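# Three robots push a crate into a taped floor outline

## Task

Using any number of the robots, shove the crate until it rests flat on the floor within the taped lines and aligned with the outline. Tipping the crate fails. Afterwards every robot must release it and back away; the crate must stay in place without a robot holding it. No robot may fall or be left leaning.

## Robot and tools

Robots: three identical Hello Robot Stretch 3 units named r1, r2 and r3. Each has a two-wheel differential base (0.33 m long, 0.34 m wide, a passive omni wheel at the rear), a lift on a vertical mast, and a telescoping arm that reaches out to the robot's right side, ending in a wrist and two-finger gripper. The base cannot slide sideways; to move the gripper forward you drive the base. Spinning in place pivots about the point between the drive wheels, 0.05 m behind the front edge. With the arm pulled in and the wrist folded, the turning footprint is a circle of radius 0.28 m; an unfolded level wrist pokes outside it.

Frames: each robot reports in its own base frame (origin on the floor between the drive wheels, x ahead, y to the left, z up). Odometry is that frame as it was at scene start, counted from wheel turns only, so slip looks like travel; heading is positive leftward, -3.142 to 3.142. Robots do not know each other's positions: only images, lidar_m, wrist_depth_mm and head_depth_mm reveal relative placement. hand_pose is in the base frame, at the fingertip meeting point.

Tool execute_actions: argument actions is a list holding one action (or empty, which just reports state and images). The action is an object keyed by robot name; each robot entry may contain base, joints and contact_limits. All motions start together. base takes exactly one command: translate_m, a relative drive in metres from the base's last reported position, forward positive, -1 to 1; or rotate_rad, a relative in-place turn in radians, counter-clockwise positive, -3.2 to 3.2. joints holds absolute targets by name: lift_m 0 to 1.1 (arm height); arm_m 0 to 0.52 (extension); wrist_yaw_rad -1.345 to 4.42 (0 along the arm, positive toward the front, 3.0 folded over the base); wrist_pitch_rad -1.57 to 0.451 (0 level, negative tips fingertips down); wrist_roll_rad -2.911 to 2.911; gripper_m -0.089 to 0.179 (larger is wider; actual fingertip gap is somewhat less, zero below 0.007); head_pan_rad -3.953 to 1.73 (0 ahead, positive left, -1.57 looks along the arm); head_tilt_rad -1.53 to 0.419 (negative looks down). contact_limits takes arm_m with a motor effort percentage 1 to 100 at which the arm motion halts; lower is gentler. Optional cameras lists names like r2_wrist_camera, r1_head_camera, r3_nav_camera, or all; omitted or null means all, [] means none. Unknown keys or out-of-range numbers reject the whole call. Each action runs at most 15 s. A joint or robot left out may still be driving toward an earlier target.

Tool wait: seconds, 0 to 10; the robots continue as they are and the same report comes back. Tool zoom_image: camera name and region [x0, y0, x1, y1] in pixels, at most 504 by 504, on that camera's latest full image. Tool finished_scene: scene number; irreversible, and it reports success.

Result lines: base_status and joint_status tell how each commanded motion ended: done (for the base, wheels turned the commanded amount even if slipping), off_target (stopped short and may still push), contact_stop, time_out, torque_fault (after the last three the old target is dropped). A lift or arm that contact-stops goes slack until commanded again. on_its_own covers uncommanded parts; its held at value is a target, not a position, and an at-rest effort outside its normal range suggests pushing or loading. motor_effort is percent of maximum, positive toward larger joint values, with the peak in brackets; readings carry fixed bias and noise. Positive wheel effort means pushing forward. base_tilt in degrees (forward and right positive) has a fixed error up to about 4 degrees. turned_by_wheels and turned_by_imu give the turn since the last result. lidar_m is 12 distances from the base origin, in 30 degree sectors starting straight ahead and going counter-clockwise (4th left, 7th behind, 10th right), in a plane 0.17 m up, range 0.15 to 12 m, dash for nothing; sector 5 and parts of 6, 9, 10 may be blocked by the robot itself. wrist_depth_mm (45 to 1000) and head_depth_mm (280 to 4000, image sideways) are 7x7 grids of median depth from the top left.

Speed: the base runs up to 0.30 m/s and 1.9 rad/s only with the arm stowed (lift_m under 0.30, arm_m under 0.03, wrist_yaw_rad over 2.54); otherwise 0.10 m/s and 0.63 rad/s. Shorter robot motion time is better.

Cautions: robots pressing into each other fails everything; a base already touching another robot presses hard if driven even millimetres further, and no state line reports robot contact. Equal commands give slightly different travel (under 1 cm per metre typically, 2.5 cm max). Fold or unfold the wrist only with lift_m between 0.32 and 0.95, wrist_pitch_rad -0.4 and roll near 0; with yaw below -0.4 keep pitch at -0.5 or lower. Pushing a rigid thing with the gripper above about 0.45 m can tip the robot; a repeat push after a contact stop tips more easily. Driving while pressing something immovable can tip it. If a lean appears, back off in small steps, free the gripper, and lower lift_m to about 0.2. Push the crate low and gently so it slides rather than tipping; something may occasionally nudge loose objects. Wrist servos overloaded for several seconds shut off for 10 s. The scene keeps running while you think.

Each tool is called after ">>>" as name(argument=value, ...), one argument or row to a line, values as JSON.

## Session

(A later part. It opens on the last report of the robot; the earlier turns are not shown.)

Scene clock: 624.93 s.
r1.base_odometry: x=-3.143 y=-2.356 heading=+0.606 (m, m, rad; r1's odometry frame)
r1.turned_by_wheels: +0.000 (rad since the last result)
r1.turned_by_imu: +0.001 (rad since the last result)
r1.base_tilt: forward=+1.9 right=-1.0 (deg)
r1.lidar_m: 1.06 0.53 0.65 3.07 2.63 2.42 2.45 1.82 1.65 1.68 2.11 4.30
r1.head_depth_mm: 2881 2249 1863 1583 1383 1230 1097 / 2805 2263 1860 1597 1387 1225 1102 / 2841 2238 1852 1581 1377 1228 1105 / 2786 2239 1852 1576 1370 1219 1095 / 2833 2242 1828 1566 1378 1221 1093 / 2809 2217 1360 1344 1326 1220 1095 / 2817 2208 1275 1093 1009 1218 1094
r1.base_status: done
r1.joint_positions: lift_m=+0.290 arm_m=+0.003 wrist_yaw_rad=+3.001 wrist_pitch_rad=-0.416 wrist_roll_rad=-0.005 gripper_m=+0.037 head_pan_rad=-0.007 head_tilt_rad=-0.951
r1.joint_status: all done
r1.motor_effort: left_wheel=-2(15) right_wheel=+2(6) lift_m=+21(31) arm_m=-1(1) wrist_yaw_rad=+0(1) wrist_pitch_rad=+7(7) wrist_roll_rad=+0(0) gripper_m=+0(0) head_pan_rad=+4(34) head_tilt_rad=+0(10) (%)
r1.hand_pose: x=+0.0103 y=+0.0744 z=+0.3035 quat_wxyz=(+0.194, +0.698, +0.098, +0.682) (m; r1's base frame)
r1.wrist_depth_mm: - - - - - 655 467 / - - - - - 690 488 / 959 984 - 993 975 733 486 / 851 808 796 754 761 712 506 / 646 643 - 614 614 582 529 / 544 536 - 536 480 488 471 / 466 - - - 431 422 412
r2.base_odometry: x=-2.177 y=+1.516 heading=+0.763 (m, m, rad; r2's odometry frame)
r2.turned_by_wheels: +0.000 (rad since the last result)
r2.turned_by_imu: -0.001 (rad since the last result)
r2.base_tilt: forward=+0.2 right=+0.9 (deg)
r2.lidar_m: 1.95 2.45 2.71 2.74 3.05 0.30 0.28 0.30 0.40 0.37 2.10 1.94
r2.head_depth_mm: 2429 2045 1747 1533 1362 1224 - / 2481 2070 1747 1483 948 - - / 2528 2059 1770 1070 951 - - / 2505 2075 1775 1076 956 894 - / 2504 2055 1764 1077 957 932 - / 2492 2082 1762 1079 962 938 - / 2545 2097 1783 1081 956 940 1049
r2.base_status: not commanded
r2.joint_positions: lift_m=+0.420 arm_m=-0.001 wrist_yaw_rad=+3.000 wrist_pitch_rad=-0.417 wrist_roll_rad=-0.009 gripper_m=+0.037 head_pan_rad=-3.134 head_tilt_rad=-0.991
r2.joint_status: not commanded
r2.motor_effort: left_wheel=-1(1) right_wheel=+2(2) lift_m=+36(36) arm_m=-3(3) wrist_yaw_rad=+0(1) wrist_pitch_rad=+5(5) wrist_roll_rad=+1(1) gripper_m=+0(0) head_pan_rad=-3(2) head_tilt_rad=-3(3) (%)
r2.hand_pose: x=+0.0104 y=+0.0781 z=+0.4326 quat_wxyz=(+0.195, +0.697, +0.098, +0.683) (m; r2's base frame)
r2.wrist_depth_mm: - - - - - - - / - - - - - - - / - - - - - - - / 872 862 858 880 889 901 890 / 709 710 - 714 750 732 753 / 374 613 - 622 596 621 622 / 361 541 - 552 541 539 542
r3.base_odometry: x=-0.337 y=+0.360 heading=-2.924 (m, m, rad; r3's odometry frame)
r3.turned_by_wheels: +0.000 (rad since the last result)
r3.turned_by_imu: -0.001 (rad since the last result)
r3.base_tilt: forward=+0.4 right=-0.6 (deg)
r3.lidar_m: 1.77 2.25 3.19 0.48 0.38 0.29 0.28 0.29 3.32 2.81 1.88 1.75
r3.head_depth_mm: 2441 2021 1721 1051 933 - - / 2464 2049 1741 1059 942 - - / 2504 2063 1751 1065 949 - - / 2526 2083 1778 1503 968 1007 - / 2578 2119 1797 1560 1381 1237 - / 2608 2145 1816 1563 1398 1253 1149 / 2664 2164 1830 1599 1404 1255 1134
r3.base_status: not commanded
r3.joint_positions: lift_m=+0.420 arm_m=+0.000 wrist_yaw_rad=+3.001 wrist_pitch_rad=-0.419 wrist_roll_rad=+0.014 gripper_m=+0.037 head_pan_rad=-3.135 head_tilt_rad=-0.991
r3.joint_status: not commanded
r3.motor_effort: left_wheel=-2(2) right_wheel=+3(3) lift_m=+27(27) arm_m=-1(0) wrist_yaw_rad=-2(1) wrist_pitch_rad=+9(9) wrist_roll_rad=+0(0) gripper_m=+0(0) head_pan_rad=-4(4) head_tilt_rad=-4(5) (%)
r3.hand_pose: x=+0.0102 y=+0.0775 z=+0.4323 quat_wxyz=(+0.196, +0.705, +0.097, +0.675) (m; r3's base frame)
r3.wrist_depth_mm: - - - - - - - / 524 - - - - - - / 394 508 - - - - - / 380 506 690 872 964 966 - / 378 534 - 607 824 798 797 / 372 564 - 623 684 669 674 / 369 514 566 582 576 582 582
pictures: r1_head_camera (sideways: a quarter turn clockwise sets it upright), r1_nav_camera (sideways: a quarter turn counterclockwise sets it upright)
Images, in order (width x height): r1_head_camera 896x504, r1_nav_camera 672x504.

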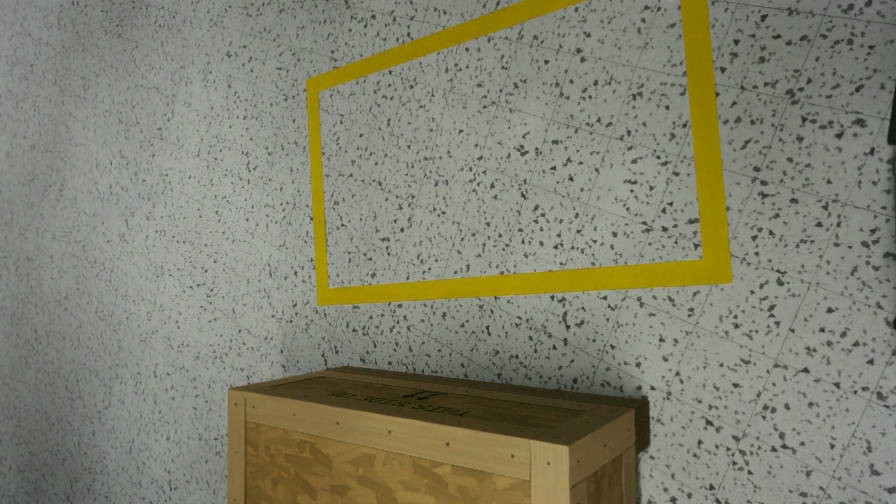

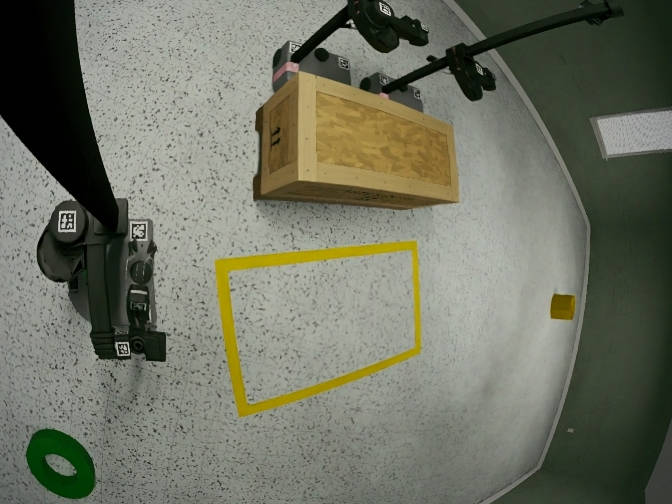

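>>> execute_actions(
  actions=[
    {"r2":{"base":{"translate_m":-0.55}},"r3":{"base":{"translate_m":-0.56}},"r1":{"base":{"translate_m":-0.1},"joints":{"head_pan_rad":-0.15}}},
  ],
  cameras=["r1_head_camera","r2_head_camera","r3_head_camera"],
)

Scene clock: 641.53 s.
r1.base_odometry: x=-3.226 y=-2.413 heading=+0.606 (m, m, rad; r1's odometry frame)
r1.turned_by_wheels: +0.000 (rad since the last result)
r1.turned_by_imu: +0.000 (rad since the last result)
r1.base_tilt: forward=+1.9 right=-1.0 (deg)
r1.lidar_m: 0.60 0.74 3.08 3.11 2.54 2.33 2.35 1.79 1.62 1.63 2.07 0.62
r1.head_depth_mm: 2854 2235 1854 1591 1386 1229 1101 / 2807 2263 1854 1597 1396 1227 1123 / 2830 2216 1851 1174 1356 1226 1115 / 2796 2161 1292 1103 1299 1229 1103 / 2767 2242 1291 1093 1307 1220 1094 / 2819 2217 1349 1148 1315 1217 1093 / 2782 2033 944 1374 1301 1215 1093
r1.base_status: done
r1.joint_positions: lift_m=+0.290 arm_m=+0.003 wrist_yaw_rad=+3.001 wrist_pitch_rad=-0.416 wrist_roll_rad=-0.005 gripper_m=+0.037 head_pan_rad=-0.143 head_tilt_rad=-0.951
r1.joint_status: all done
r1.motor_effort: left_wheel=-2(15) right_wheel=+2(8) lift_m=+21(21) arm_m=+0(1) wrist_yaw_rad=+0(1) wrist_pitch_rad=+7(7) wrist_roll_rad=+0(0) gripper_m=+0(0) head_pan_rad=-2(13) head_tilt_rad=+0(0) (%)
r1.hand_pose: x=+0.0103 y=+0.0744 z=+0.3035 quat_wxyz=(+0.194, +0.698, +0.098, +0.682) (m; r1's base frame)
r1.wrist_depth_mm: - - - - - - - / - - - - - - - / - 939 - - 993 951 892 / 827 844 804 770 749 733 673 / 649 647 - 613 626 568 572 / 537 530 - 529 497 495 484 / 458 - - - 426 430 414
r2.base_odometry: x=-2.574 y=+1.136 heading=+0.763 (m, m, rad; r2's odometry frame)
r2.turned_by_wheels: +0.000 (rad since the last result)
r2.turned_by_imu: +0.069 (rad since the last result)
r2.base_tilt: forward=+0.2 right=+0.9 (deg)
r2.lidar_m: 2.48 3.10 2.93 0.90 2.47 0.28 0.28 0.30 0.38 0.38 2.56 2.42
r2.head_depth_mm: 2138 2090 1751 1523 1337 1219 - / 2240 2050 1762 1535 952 - - / 2319 2050 1757 1068 946 - - / 2368 2071 1765 1072 953 894 - / 2474 2088 1776 1077 956 939 - / 2544 2085 1780 1084 960 988 - / 2533 2083 1793 1081 956 1022 1039
r2.base_status: translate_m off_target (by the wheels' count: -0.5498 of -0.5500)
r2.joint_positions: lift_m=+0.420 arm_m=-0.001 wrist_yaw_rad=+3.000 wrist_pitch_rad=-0.417 wrist_roll_rad=-0.009 gripper_m=+0.037 head_pan_rad=-3.134 head_tilt_rad=-0.991
r2.joint_status: not commanded
r2.on_its_own: right_wheel is at rest, and its effort (-34) is outside its rest range (-18 to +18)
r2.motor_effort: left_wheel=-13(90) right_wheel=-34(64) lift_m=+36(35) arm_m=-3(3) wrist_yaw_rad=+0(0) wrist_pitch_rad=+5(5) wrist_roll_rad=+1(1) gripper_m=+0(0) head_pan_rad=-4(3) head_tilt_rad=-3(4) (%)
r2.hand_pose: x=+0.0104 y=+0.0782 z=+0.4326 quat_wxyz=(+0.195, +0.697, +0.098, +0.683) (m; r2's base frame)
r2.wrist_depth_mm: 740 - - - - - - / - - - - - - - / - 835 - - - - - / 860 860 878 883 885 893 905 / 702 720 - 717 732 718 738 / 345 604 - 615 610 617 627 / 344 509 - 547 543 548 552
r3.base_odometry: x=+0.210 y=+0.481 heading=-2.924 (m, m, rad; r3's odometry frame)
r3.turned_by_wheels: -0.001 (rad since the last result)
r3.turned_by_imu: +0.052 (rad since the last result)
r3.base_tilt: forward=+0.4 right=-0.6 (deg)
r3.lidar_m: 2.29 3.01 3.40 0.49 0.36 0.28 0.28 0.30 3.06 3.36 2.36 2.23
r3.head_depth_mm: 2281 2019 1726 1052 931 - - / 2382 2031 1743 1061 944 - - / 2441 2077 1757 1064 946 - - / 2530 2105 1784 1522 968 1027 - / 2561 2122 1800 1566 1379 1241 - / 2592 2149 1818 1579 1394 1248 1147 / 2666 2163 1830 1588 1395 1256 1136
r3.base_status: translate_m off_target (by the wheels' count: -0.5596 of -0.5600)
r3.joint_positions: lift_m=+0.420 arm_m=+0.000 wrist_yaw_rad=+3.001 wrist_pitch_rad=-0.419 wrist_roll_rad=+0.014 gripper_m=+0.037 head_pan_rad=-3.135 head_tilt_rad=-0.991
r3.joint_status: not commanded
r3.on_its_own: left_wheel is at rest, and its effort (-63) is outside its rest range (-18 to +18); right_wheel is at rest, and its effort (-49) is outside its rest range (-18 to +18)
r3.motor_effort: left_wheel=-63(83) right_wheel=-49(77) lift_m=+27(27) arm_m=-1(0) wrist_yaw_rad=+0(1) wrist_pitch_rad=+9(9) wrist_roll_rad=+0(0) gripper_m=-1(1) head_pan_rad=-4(3) head_tilt_rad=-4(5) (%)
r3.hand_pose: x=+0.0102 y=+0.0775 z=+0.4323 quat_wxyz=(+0.196, +0.705, +0.097, +0.675) (m; r3's base frame)
r3.wrist_depth_mm: - - - - - - - / 531 - - - - - - / 388 455 - - - - - / 350 461 691 755 975 961 - / 352 486 - 567 812 802 807 / 349 517 - 602 693 670 670 / 350 479 566 582 573 582 583
pictures: r1_head_camera (sideways: a quarter turn clockwise sets it upright), r2_head_camera (sideways: a quarter turn clockwise sets it upright), r3_head_camera (sideways: a quarter turn clockwise sets it upright)
Images, in order (width x height): r1_head_camera 896x504, r2_head_camera 896x504, r3_head_camera 896x504.

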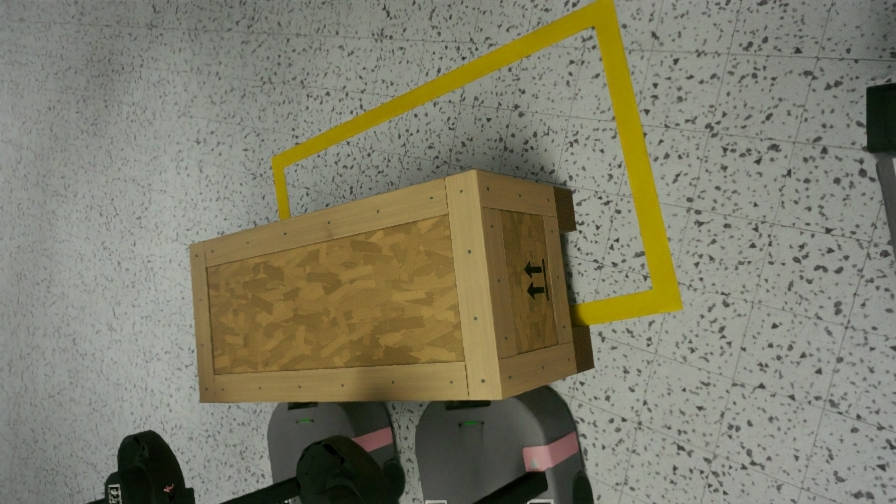

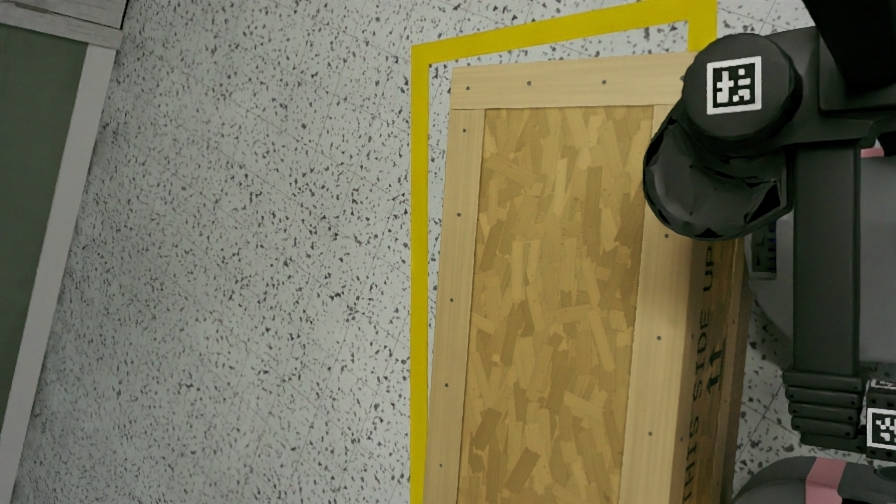

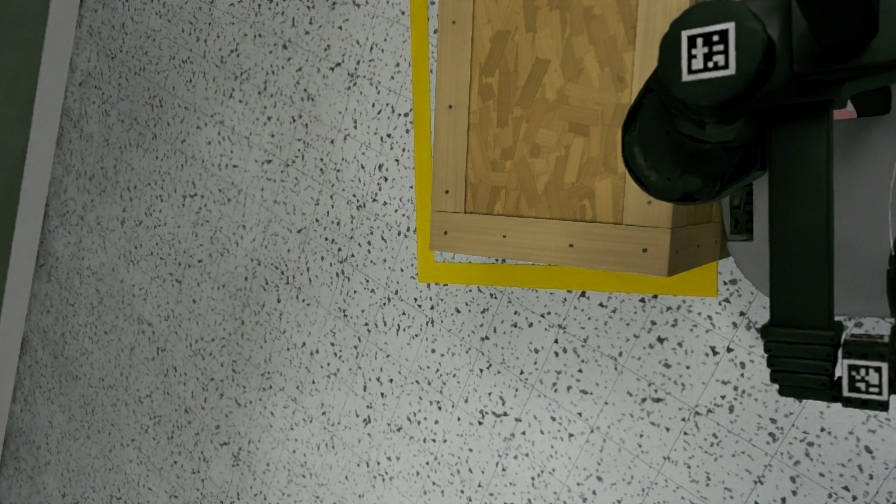

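>>> execute_actions(
  actions=[
    {"r2":{"base":{"rotate_rad":-0.12}},"r3":{"base":{"rotate_rad":-0.1}}},
  ],
  cameras=[],
)

>>> execute_actions(
  actions=[
    {"r2":{"base":{"translate_m":-0.215}},"r3":{"base":{"translate_m":-0.17}},"r1":{"joints":{"head_pan_rad":-0.25}}},
  ],
  cameras=["r1_head_camera","r2_head_camera","r3_head_camera"],
)

Scene clock: 656.27 s.
r1.base_odometry: x=-3.226 y=-2.413 heading=+0.606 (m, m, rad; r1's odometry frame)
r1.turned_by_wheels: +0.000 (rad since the last result)
r1.turned_by_imu: +0.000 (rad since the last result)
r1.base_tilt: forward=+1.9 right=-1.0 (deg)
r1.lidar_m: 0.60 0.74 3.08 3.11 2.53 2.33 2.35 1.79 1.62 1.64 2.07 0.62
r1.head_depth_mm: 2820 2239 1868 1576 1382 1227 1102 / 2841 2245 1875 1577 1375 1225 1120 / 2825 2227 1853 1169 1358 1228 1116 / 2791 2195 1282 1099 1310 1220 1098 / 2798 2233 1281 1099 1303 1221 1096 / 2798 2240 1345 1139 1312 1221 1090 / 2781 2025 1387 1369 1293 1217 1093
r1.base_status: not commanded
r1.joint_positions: lift_m=+0.290 arm_m=+0.003 wrist_yaw_rad=+3.001 wrist_pitch_rad=-0.416 wrist_roll_rad=-0.005 gripper_m=+0.037 head_pan_rad=-0.143 head_tilt_rad=-0.951
r1.joint_status: not commanded
r1.motor_effort: left_wheel=-2(2) right_wheel=+2(2) lift_m=+21(20) arm_m=-1(1) wrist_yaw_rad=+0(0) wrist_pitch_rad=+6(7) wrist_roll_rad=+0(0) gripper_m=+0(0) head_pan_rad=-2(2) head_tilt_rad=+0(0) (%)
r1.hand_pose: x=+0.0103 y=+0.0744 z=+0.3035 quat_wxyz=(+0.194, +0.698, +0.098, +0.682) (m; r1's base frame)
r1.wrist_depth_mm: - - - - - - - / - - - - - - - / - 971 - - 981 952 897 / 829 813 809 770 743 723 658 / 664 655 - 606 620 591 580 / 542 536 - 537 487 491 486 / 465 - - - 431 415 414
r2.base_odometry: x=-2.574 y=+1.136 heading=+0.644 (m, m, rad; r2's odometry frame)
r2.turned_by_wheels: -0.120 (rad since the last result)
r2.turned_by_imu: -0.117 (rad since the last result)
r2.base_tilt: forward=+0.2 right=+1.0 (deg)
r2.lidar_m: 2.44 2.96 2.93 2.95 2.59 0.29 0.28 0.29 0.38 0.37 2.68 2.42
r2.head_depth_mm: 2107 2046 1745 1533 1355 1248 - / 2196 2060 1752 1531 981 - - / 2266 2081 1758 1078 954 - - / 2279 2069 1750 1079 955 898 - / 2367 2076 1763 1082 956 894 - / 2459 2080 1775 1077 956 898 - / 2491 2080 1771 1083 962 896 1075
r2.base_status: done
r2.joint_positions: lift_m=+0.420 arm_m=-0.001 wrist_yaw_rad=+3.000 wrist_pitch_rad=-0.417 wrist_roll_rad=-0.009 gripper_m=+0.037 head_pan_rad=-3.134 head_tilt_rad=-0.991
r2.joint_status: not commanded
r2.on_its_own: right_wheel is at rest, and its effort (-20) is outside its rest range (-18 to +18)
r2.motor_effort: left_wheel=+0(4) right_wheel=-20(43) lift_m=+36(36) arm_m=-3(3) wrist_yaw_rad=+0(1) wrist_pitch_rad=+5(5) wrist_roll_rad=+1(1) gripper_m=-1(0) head_pan_rad=-3(4) head_tilt_rad=-3(4) (%)
r2.hand_pose: x=+0.0104 y=+0.0782 z=+0.4326 quat_wxyz=(+0.195, +0.697, +0.098, +0.683) (m; r2's base frame)
r2.wrist_depth_mm: - - - - - - - / - - - - - - - / 828 785 - - - - - / 816 813 862 871 891 886 874 / 697 706 - 724 735 724 731 / 606 616 - 619 605 621 638 / 357 536 - 552 541 539 547
r3.base_odometry: x=+0.210 y=+0.481 heading=-3.024 (m, m, rad; r3's odometry frame)
r3.turned_by_wheels: -0.100 (rad since the last result)
r3.turned_by_imu: -0.095 (rad since the last result)
r3.base_tilt: forward=+0.4 right=-0.6 (deg)
r3.lidar_m: 2.25 2.78 3.40 0.49 0.40 0.29 0.28 0.29 3.09 3.78 2.44 2.23
r3.head_depth_mm: 2291 2018 1740 1048 932 - - / 2350 2057 1747 1062 943 - - / 2407 2067 1769 1066 948 - - / 2457 2096 1795 1077 953 921 - / 2557 2110 1803 1571 1383 1236 - / 2604 2154 1812 1584 1389 1246 1147 / 2654 2174 1838 1590 1402 1258 1133
r3.base_status: done
r3.joint_positions: lift_m=+0.420 arm_m=+0.000 wrist_yaw_rad=+3.001 wrist_pitch_rad=-0.419 wrist_roll_rad=+0.014 gripper_m=+0.037 head_pan_rad=-3.135 head_tilt_rad=-0.991
r3.joint_status: not commanded
r3.on_its_own: right_wheel is at rest, and its effort (-31) is outside its rest range (-18 to +18)
r3.motor_effort: left_wheel=-5(47) right_wheel=-31(60) lift_m=+27(27) arm_m=+0(0) wrist_yaw_rad=-1(1) wrist_pitch_rad=+9(9) wrist_roll_rad=+0(0) gripper_m=+0(1) head_pan_rad=-3(5) head_tilt_rad=-5(3) (%)
r3.hand_pose: x=+0.0102 y=+0.0775 z=+0.4323 quat_wxyz=(+0.196, +0.705, +0.097, +0.675) (m; r3's base frame)
r3.wrist_depth_mm: - - - - - - - / 524 - - - - - - / 404 532 - - - - - / 387 527 683 927 968 979 - / 386 555 - 741 822 802 800 / 378 583 - 628 695 676 665 / 373 534 572 576 578 583 581
pictures: none
No camera images: the call's "cameras" was empty. Leave "cameras" out to get every camera's image.

Scene clock: 659.37 s.
r1.base_odometry: x=-3.226 y=-2.413 heading=+0.606 (m, m, rad; r1's odometry frame)
r1.turned_by_wheels: +0.000 (rad since the last result)
r1.turned_by_imu: +0.000 (rad since the last result)
r1.base_tilt: forward=+1.9 right=-1.0 (deg)
r1.lidar_m: 0.60 0.80 3.08 3.12 2.53 2.33 2.36 1.79 1.62 1.63 2.07 0.62
r1.head_depth_mm: 2828 2242 1873 1585 1392 1231 1107 / 2790 2259 1873 1490 1371 1221 1114 / 2819 2244 1295 1150 1348 1228 1123 / 2831 1557 1291 1119 1339 1224 1095 / 2807 1548 1286 1170 1328 1219 1097 / 2828 2174 923 1347 1292 1217 1100 / 2795 1160 915 1016 1291 1213 1089
r1.base_status: not commanded
r1.joint_positions: lift_m=+0.290 arm_m=+0.003 wrist_yaw_rad=+3.001 wrist_pitch_rad=-0.416 wrist_roll_rad=-0.005 gripper_m=+0.037 head_pan_rad=-0.243 head_tilt_rad=-0.951
r1.joint_status: all done
r1.motor_effort: left_wheel=-2(2) right_wheel=+2(2) lift_m=+21(21) arm_m=-1(0) wrist_yaw_rad=-1(0) wrist_pitch_rad=+6(7) wrist_roll_rad=+0(0) gripper_m=+0(0) head_pan_rad=-3(12) head_tilt_rad=+0(0) (%)
r1.hand_pose: x=+0.0103 y=+0.0744 z=+0.3035 quat_wxyz=(+0.194, +0.698, +0.098, +0.682) (m; r1's base frame)
r1.wrist_depth_mm: - - - - - - - / - - - - - - - / - 980 - - 990 909 898 / 859 801 772 752 726 734 707 / 659 651 - 600 609 581 560 / 543 528 - 535 493 480 472 / 463 - - - 431 420 417
r2.base_odometry: x=-2.746 y=+1.007 heading=+0.643 (m, m, rad; r2's odometry frame)
r2.turned_by_wheels: -0.001 (rad since the last result)
r2.turned_by_imu: +0.013 (rad since the last result)
r2.base_tilt: forward=+0.2 right=+0.9 (deg)
r2.lidar_m: 2.62 3.21 2.99 0.80 0.79 0.29 0.28 0.28 0.37 0.38 2.87 2.61
r2.head_depth_mm: 1951 2071 1741 1527 1362 1238 - / 1998 2077 1751 1537 984 - - / 2119 2058 1752 1077 950 - - / 2169 2089 1765 1072 953 891 - / 2281 2094 1780 1078 958 899 - / 2301 2092 1764 1547 957 900 - / 2395 2086 1787 1560 960 905 1111
r2.base_status: translate_m off_target (by the wheels' count: -0.2146 of -0.2150)
r2.joint_positions: lift_m=+0.420 arm_m=-0.001 wrist_yaw_rad=+3.000 wrist_pitch_rad=-0.417 wrist_roll_rad=-0.009 gripper_m=+0.037 head_pan_rad=-3.134 head_tilt_rad=-0.991
r2.joint_status: not commanded
r2.on_its_own: left_wheel is at rest, and its effort (-70) is outside its rest range (-18 to +18); right_wheel is at rest, and its effort (-46) is outside its rest range (-18 to +18)
r2.motor_effort: left_wheel=-70(75) right_wheel=-46(59) lift_m=+36(35) arm_m=-3(3) wrist_yaw_rad=+0(1) wrist_pitch_rad=+5(5) wrist_roll_rad=+1(1) gripper_m=+1(1) head_pan_rad=-4(3) head_tilt_rad=-4(4) (%)
r2.hand_pose: x=+0.0104 y=+0.0782 z=+0.4326 quat_wxyz=(+0.195, +0.697, +0.098, +0.683) (m; r2's base frame)
r2.wrist_depth_mm: - - - - - - - / - - - - - - - / - - 886 - - - - / 862 869 865 873 876 890 885 / 715 722 - 723 752 720 746 / 602 606 - 612 601 621 625 / 378 530 - 556 536 549 543
r3.base_odometry: x=+0.378 y=+0.501 heading=-3.024 (m, m, rad; r3's odometry frame)
r3.turned_by_wheels: +0.000 (rad since the last result)
r3.turned_by_imu: +0.003 (rad since the last result)
r3.base_tilt: forward=+0.4 right=-0.6 (deg)
r3.lidar_m: 2.41 2.98 3.46 0.49 0.42 0.29 0.28 0.28 3.04 3.07 2.62 2.39
r3.head_depth_mm: 2186 2012 1728 1046 936 - - / 2262 2057 1748 1060 940 - - / 2318 2070 1766 1070 949 - - / 2409 2088 1775 1078 953 912 - / 2462 2120 1790 1562 1365 1243 - / 2524 2151 1812 1579 1392 1247 1144 / 2625 2154 1829 1586 1399 1261 1138
r3.base_status: done
r3.joint_positions: lift_m=+0.420 arm_m=+0.000 wrist_yaw_rad=+3.001 wrist_pitch_rad=-0.419 wrist_roll_rad=+0.014 gripper_m=+0.037 head_pan_rad=-3.135 head_tilt_rad=-0.991
r3.joint_status: not commanded
r3.motor_effort: left_wheel=+1(74) right_wheel=-1(74) lift_m=+27(27) arm_m=+0(0) wrist_yaw_rad=+0(1) wrist_pitch_rad=+9(9) wrist_roll_rad=+0(0) gripper_m=+0(0) head_pan_rad=-4(2) head_tilt_rad=-4(5) (%)
r3.hand_pose: x=+0.0102 y=+0.0775 z=+0.4323 quat_wxyz=(+0.196, +0.705, +0.097, +0.675) (m; r3's base frame)
r3.wrist_depth_mm: - - 476 - - - - / 524 - - - - - - / 426 582 - - - - - / 415 577 694 924 971 976 - / 409 564 - 757 827 798 793 / 398 581 - 645 703 668 673 / 390 551 569 578 580 580 577
pictures: r1_head_camera (sideways: a quarter turn clockwise sets it upright), r2_head_camera (sideways: a quarter turn clockwise sets it upright), r3_head_camera (sideways: a quarter turn clockwise sets it upright)
Images, in order (width x height): r1_head_camera 896x504, r2_head_camera 896x504, r3_head_camera 896x504.

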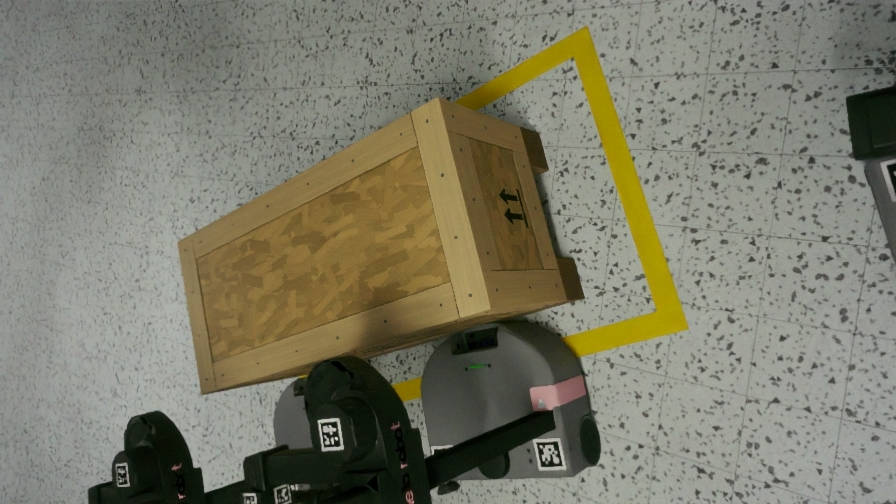

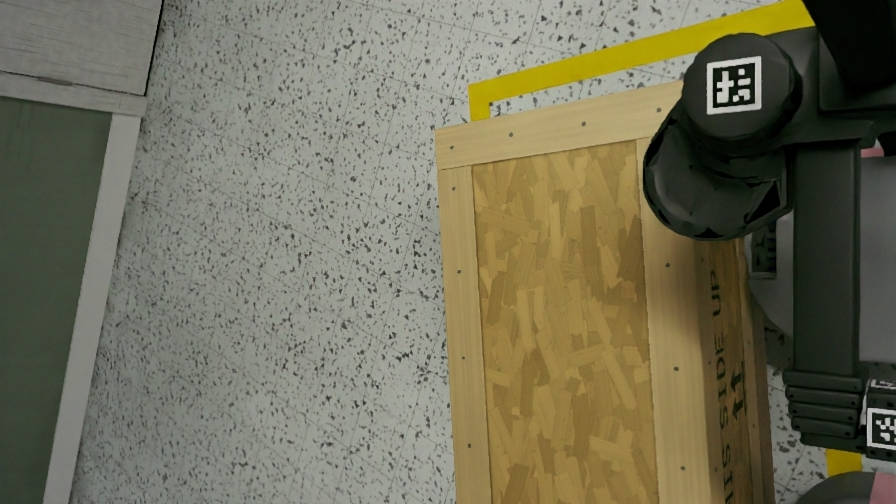

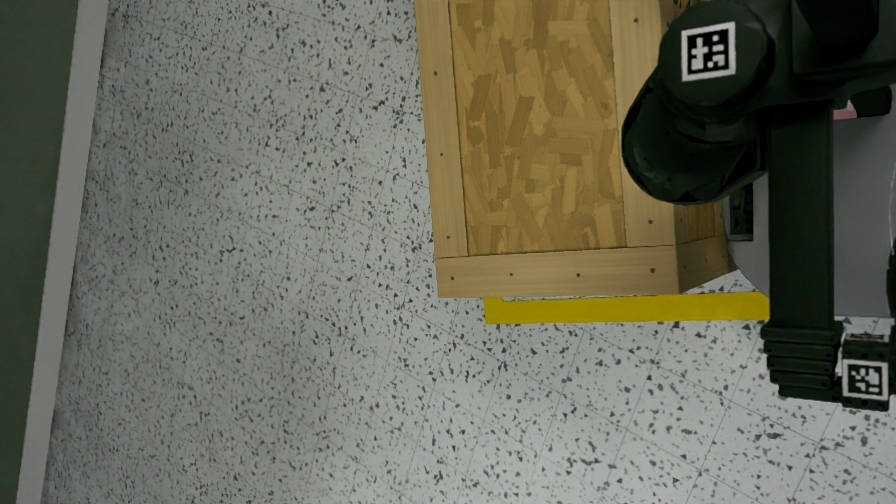

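>>> execute_actions(
  actions=[
    {"r2":{"base":{"translate_m":0.5},"joints":{"lift_m":0.36}},"r3":{"base":{"translate_m":0.5},"joints":{"lift_m":0.36}},"r1":{"base":{"translate_m":-0.2}}},
  ],
  cameras=["r1_head_camera","r2_head_camera","r3_head_camera"],
)

Scene clock: 672.53 s.
r1.base_odometry: x=-3.390 y=-2.527 heading=+0.606 (m, m, rad; r1's odometry frame)
r1.turned_by_wheels: +0.000 (rad since the last result)
r1.turned_by_imu: +0.000 (rad since the last result)
r1.base_tilt: forward=+1.9 right=-1.0 (deg)
r1.lidar_m: 0.79 1.07 3.16 3.19 2.33 2.15 2.17 1.71 1.57 1.57 1.94 0.83
r1.head_depth_mm: 2789 2265 1861 1583 1391 1223 1102 / 2834 2228 1868 1578 1381 1234 1116 / 2839 2231 1286 1463 1393 1226 1111 / 2842 1551 1285 1358 1379 1223 1100 / 2827 1535 1309 1420 1370 1222 1096 / 2772 2095 1796 1574 1378 1222 1097 / 2806 2208 1833 1564 1372 1211 1097
r1.base_status: done
r1.joint_positions: lift_m=+0.290 arm_m=+0.003 wrist_yaw_rad=+3.001 wrist_pitch_rad=-0.416 wrist_roll_rad=-0.005 gripper_m=+0.037 head_pan_rad=-0.243 head_tilt_rad=-0.951
r1.joint_status: not commanded
r1.motor_effort: left_wheel=-2(15) right_wheel=+2(6) lift_m=+21(21) arm_m=-1(1) wrist_yaw_rad=+0(1) wrist_pitch_rad=+6(6) wrist_roll_rad=+0(0) gripper_m=+0(0) head_pan_rad=-2(2) head_tilt_rad=+0(0) (%)
r1.hand_pose: x=+0.0103 y=+0.0744 z=+0.3035 quat_wxyz=(+0.194, +0.698, +0.098, +0.682) (m; r1's base frame)
r1.wrist_depth_mm: - - - - - - - / - - - - - - - / - - - 995 968 951 847 / 841 826 773 754 730 736 683 / 666 654 - 608 619 586 570 / 547 535 - 522 485 499 479 / 464 - - - 431 426 413
r2.base_odometry: x=-2.345 y=+1.307 heading=+0.643 (m, m, rad; r2's odometry frame)
r2.turned_by_wheels: +0.000 (rad since the last result)
r2.turned_by_imu: +0.003 (rad since the last result)
r2.base_tilt: forward=+0.3 right=+0.9 (deg)
r2.lidar_m: 2.16 2.65 2.82 2.85 1.20 2.59 0.77 0.79 3.67 0.37 2.35 2.14
r2.head_depth_mm: 2314 2066 1735 1531 1352 1223 - / 2380 2061 1755 1512 1356 1263 - / 2414 2063 1227 1304 1363 - - / 2507 2077 1236 1292 1370 1245 - / 2508 2083 1241 1274 1364 1233 - / 2501 2098 1235 1262 1381 1233 1146 / 2521 2086 1242 1257 1377 1230 1105
r2.base_status: done
r2.joint_positions: lift_m=+0.360 arm_m=-0.001 wrist_yaw_rad=+3.000 wrist_pitch_rad=-0.417 wrist_roll_rad=-0.009 gripper_m=+0.037 head_pan_rad=-3.134 head_tilt_rad=-0.991
r2.joint_status: all done
r2.motor_effort: left_wheel=+1(60) right_wheel=+1(42) lift_m=+26(27) arm_m=-3(3) wrist_yaw_rad=+1(1) wrist_pitch_rad=+5(5) wrist_roll_rad=+1(0) gripper_m=-1(0) head_pan_rad=-3(3) head_tilt_rad=-4(4) (%)
r2.hand_pose: x=+0.0104 y=+0.0782 z=+0.3730 quat_wxyz=(+0.195, +0.697, +0.098, +0.683) (m; r2's base frame)
r2.wrist_depth_mm: - - - - - - - / 930 - - - - - - / 923 - - - - - - / 760 781 802 779 788 810 804 / 633 646 - 644 660 657 665 / 544 547 - 547 538 556 560 / 475 490 - - 483 490 490
r3.base_odometry: x=-0.118 y=+0.442 heading=-3.024 (m, m, rad; r3's odometry frame)
r3.turned_by_wheels: +0.000 (rad since the last result)
r3.turned_by_imu: -0.003 (rad since the last result)
r3.base_tilt: forward=+0.4 right=-0.5 (deg)
r3.lidar_m: 1.95 2.40 3.28 0.49 3.09 0.81 0.77 3.52 3.20 3.25 2.11 1.92
r3.head_depth_mm: 2432 2010 1202 1352 1335 1236 - / 2453 2041 1214 1348 1345 - - / 2518 2079 1228 1336 1359 - - / 2536 2094 1238 1375 1364 1247 - / 2581 2116 1800 1556 1385 1238 - / 2611 2141 1830 1577 1391 1248 1132 / 2664 2167 1835 1594 1400 1262 1135
r3.base_status: done
r3.joint_positions: lift_m=+0.360 arm_m=+0.000 wrist_yaw_rad=+3.001 wrist_pitch_rad=-0.419 wrist_roll_rad=+0.014 gripper_m=+0.037 head_pan_rad=-3.135 head_tilt_rad=-0.991
r3.joint_status: all done
r3.motor_effort: left_wheel=+1(7) right_wheel=-1(5) lift_m=+21(23) arm_m=+0(0) wrist_yaw_rad=-2(0) wrist_pitch_rad=+9(9) wrist_roll_rad=+0(0) gripper_m=+0(0) head_pan_rad=-5(3) head_tilt_rad=-4(3) (%)
r3.hand_pose: x=+0.0102 y=+0.0775 z=+0.3725 quat_wxyz=(+0.196, +0.705, +0.097, +0.675) (m; r3's base frame)
r3.wrist_depth_mm: - - 435 - - - - / - - - - - - - / - - 731 - - - - / 845 861 587 844 862 884 882 / 712 653 - 687 732 714 708 / 591 570 - 578 614 604 606 / 512 514 - 529 521 522 515
pictures: r1_head_camera (sideways: a quarter turn clockwise sets it upright), r2_head_camera (sideways: a quarter turn clockwise sets it upright), r3_head_camera (sideways: a quarter turn clockwise sets it upright)
Images, in order (width x height): r1_head_camera 896x504, r2_head_camera 896x504, r3_head_camera 896x504.

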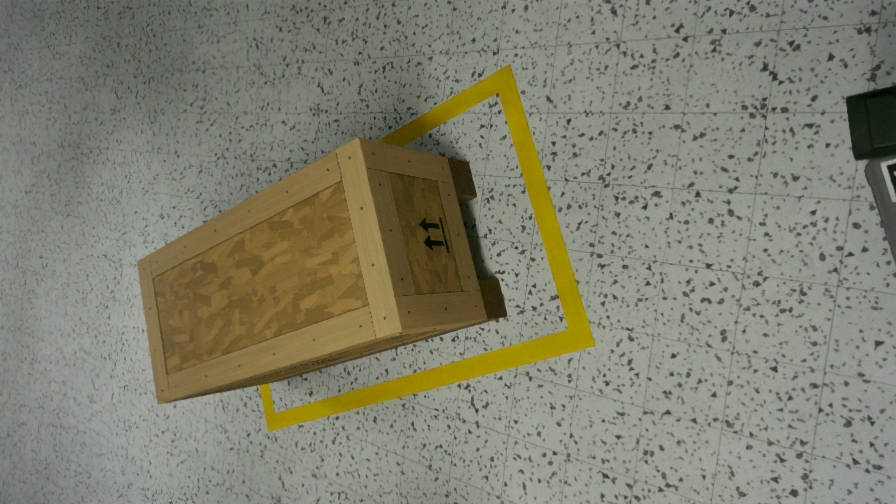

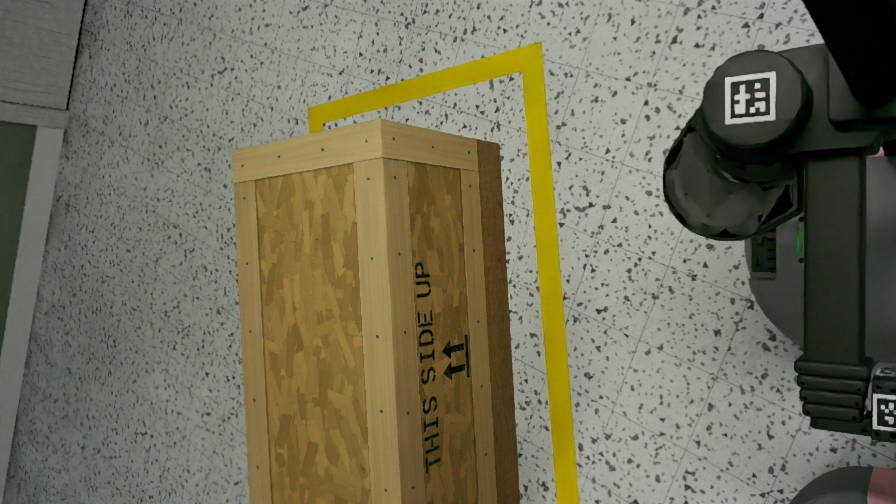

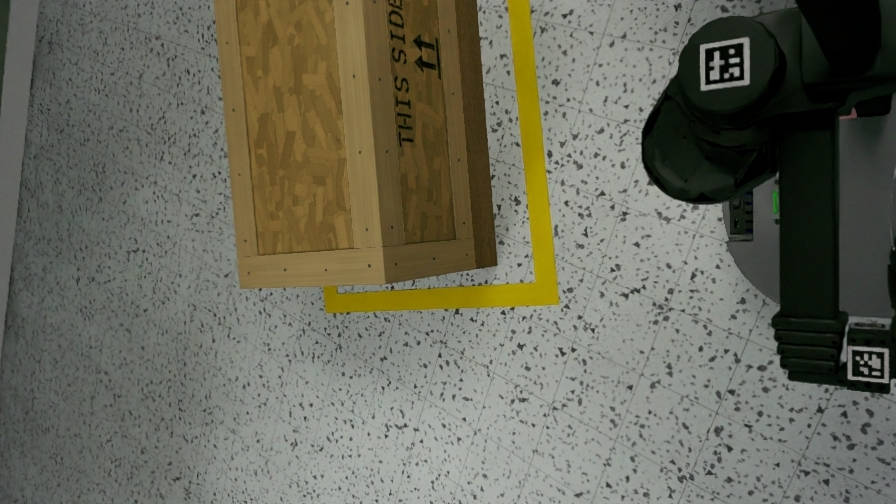

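Inside all lines, about 1.5° off.

>>> finished_scene(
  scene=1,
)

The scene is finished: the task was done.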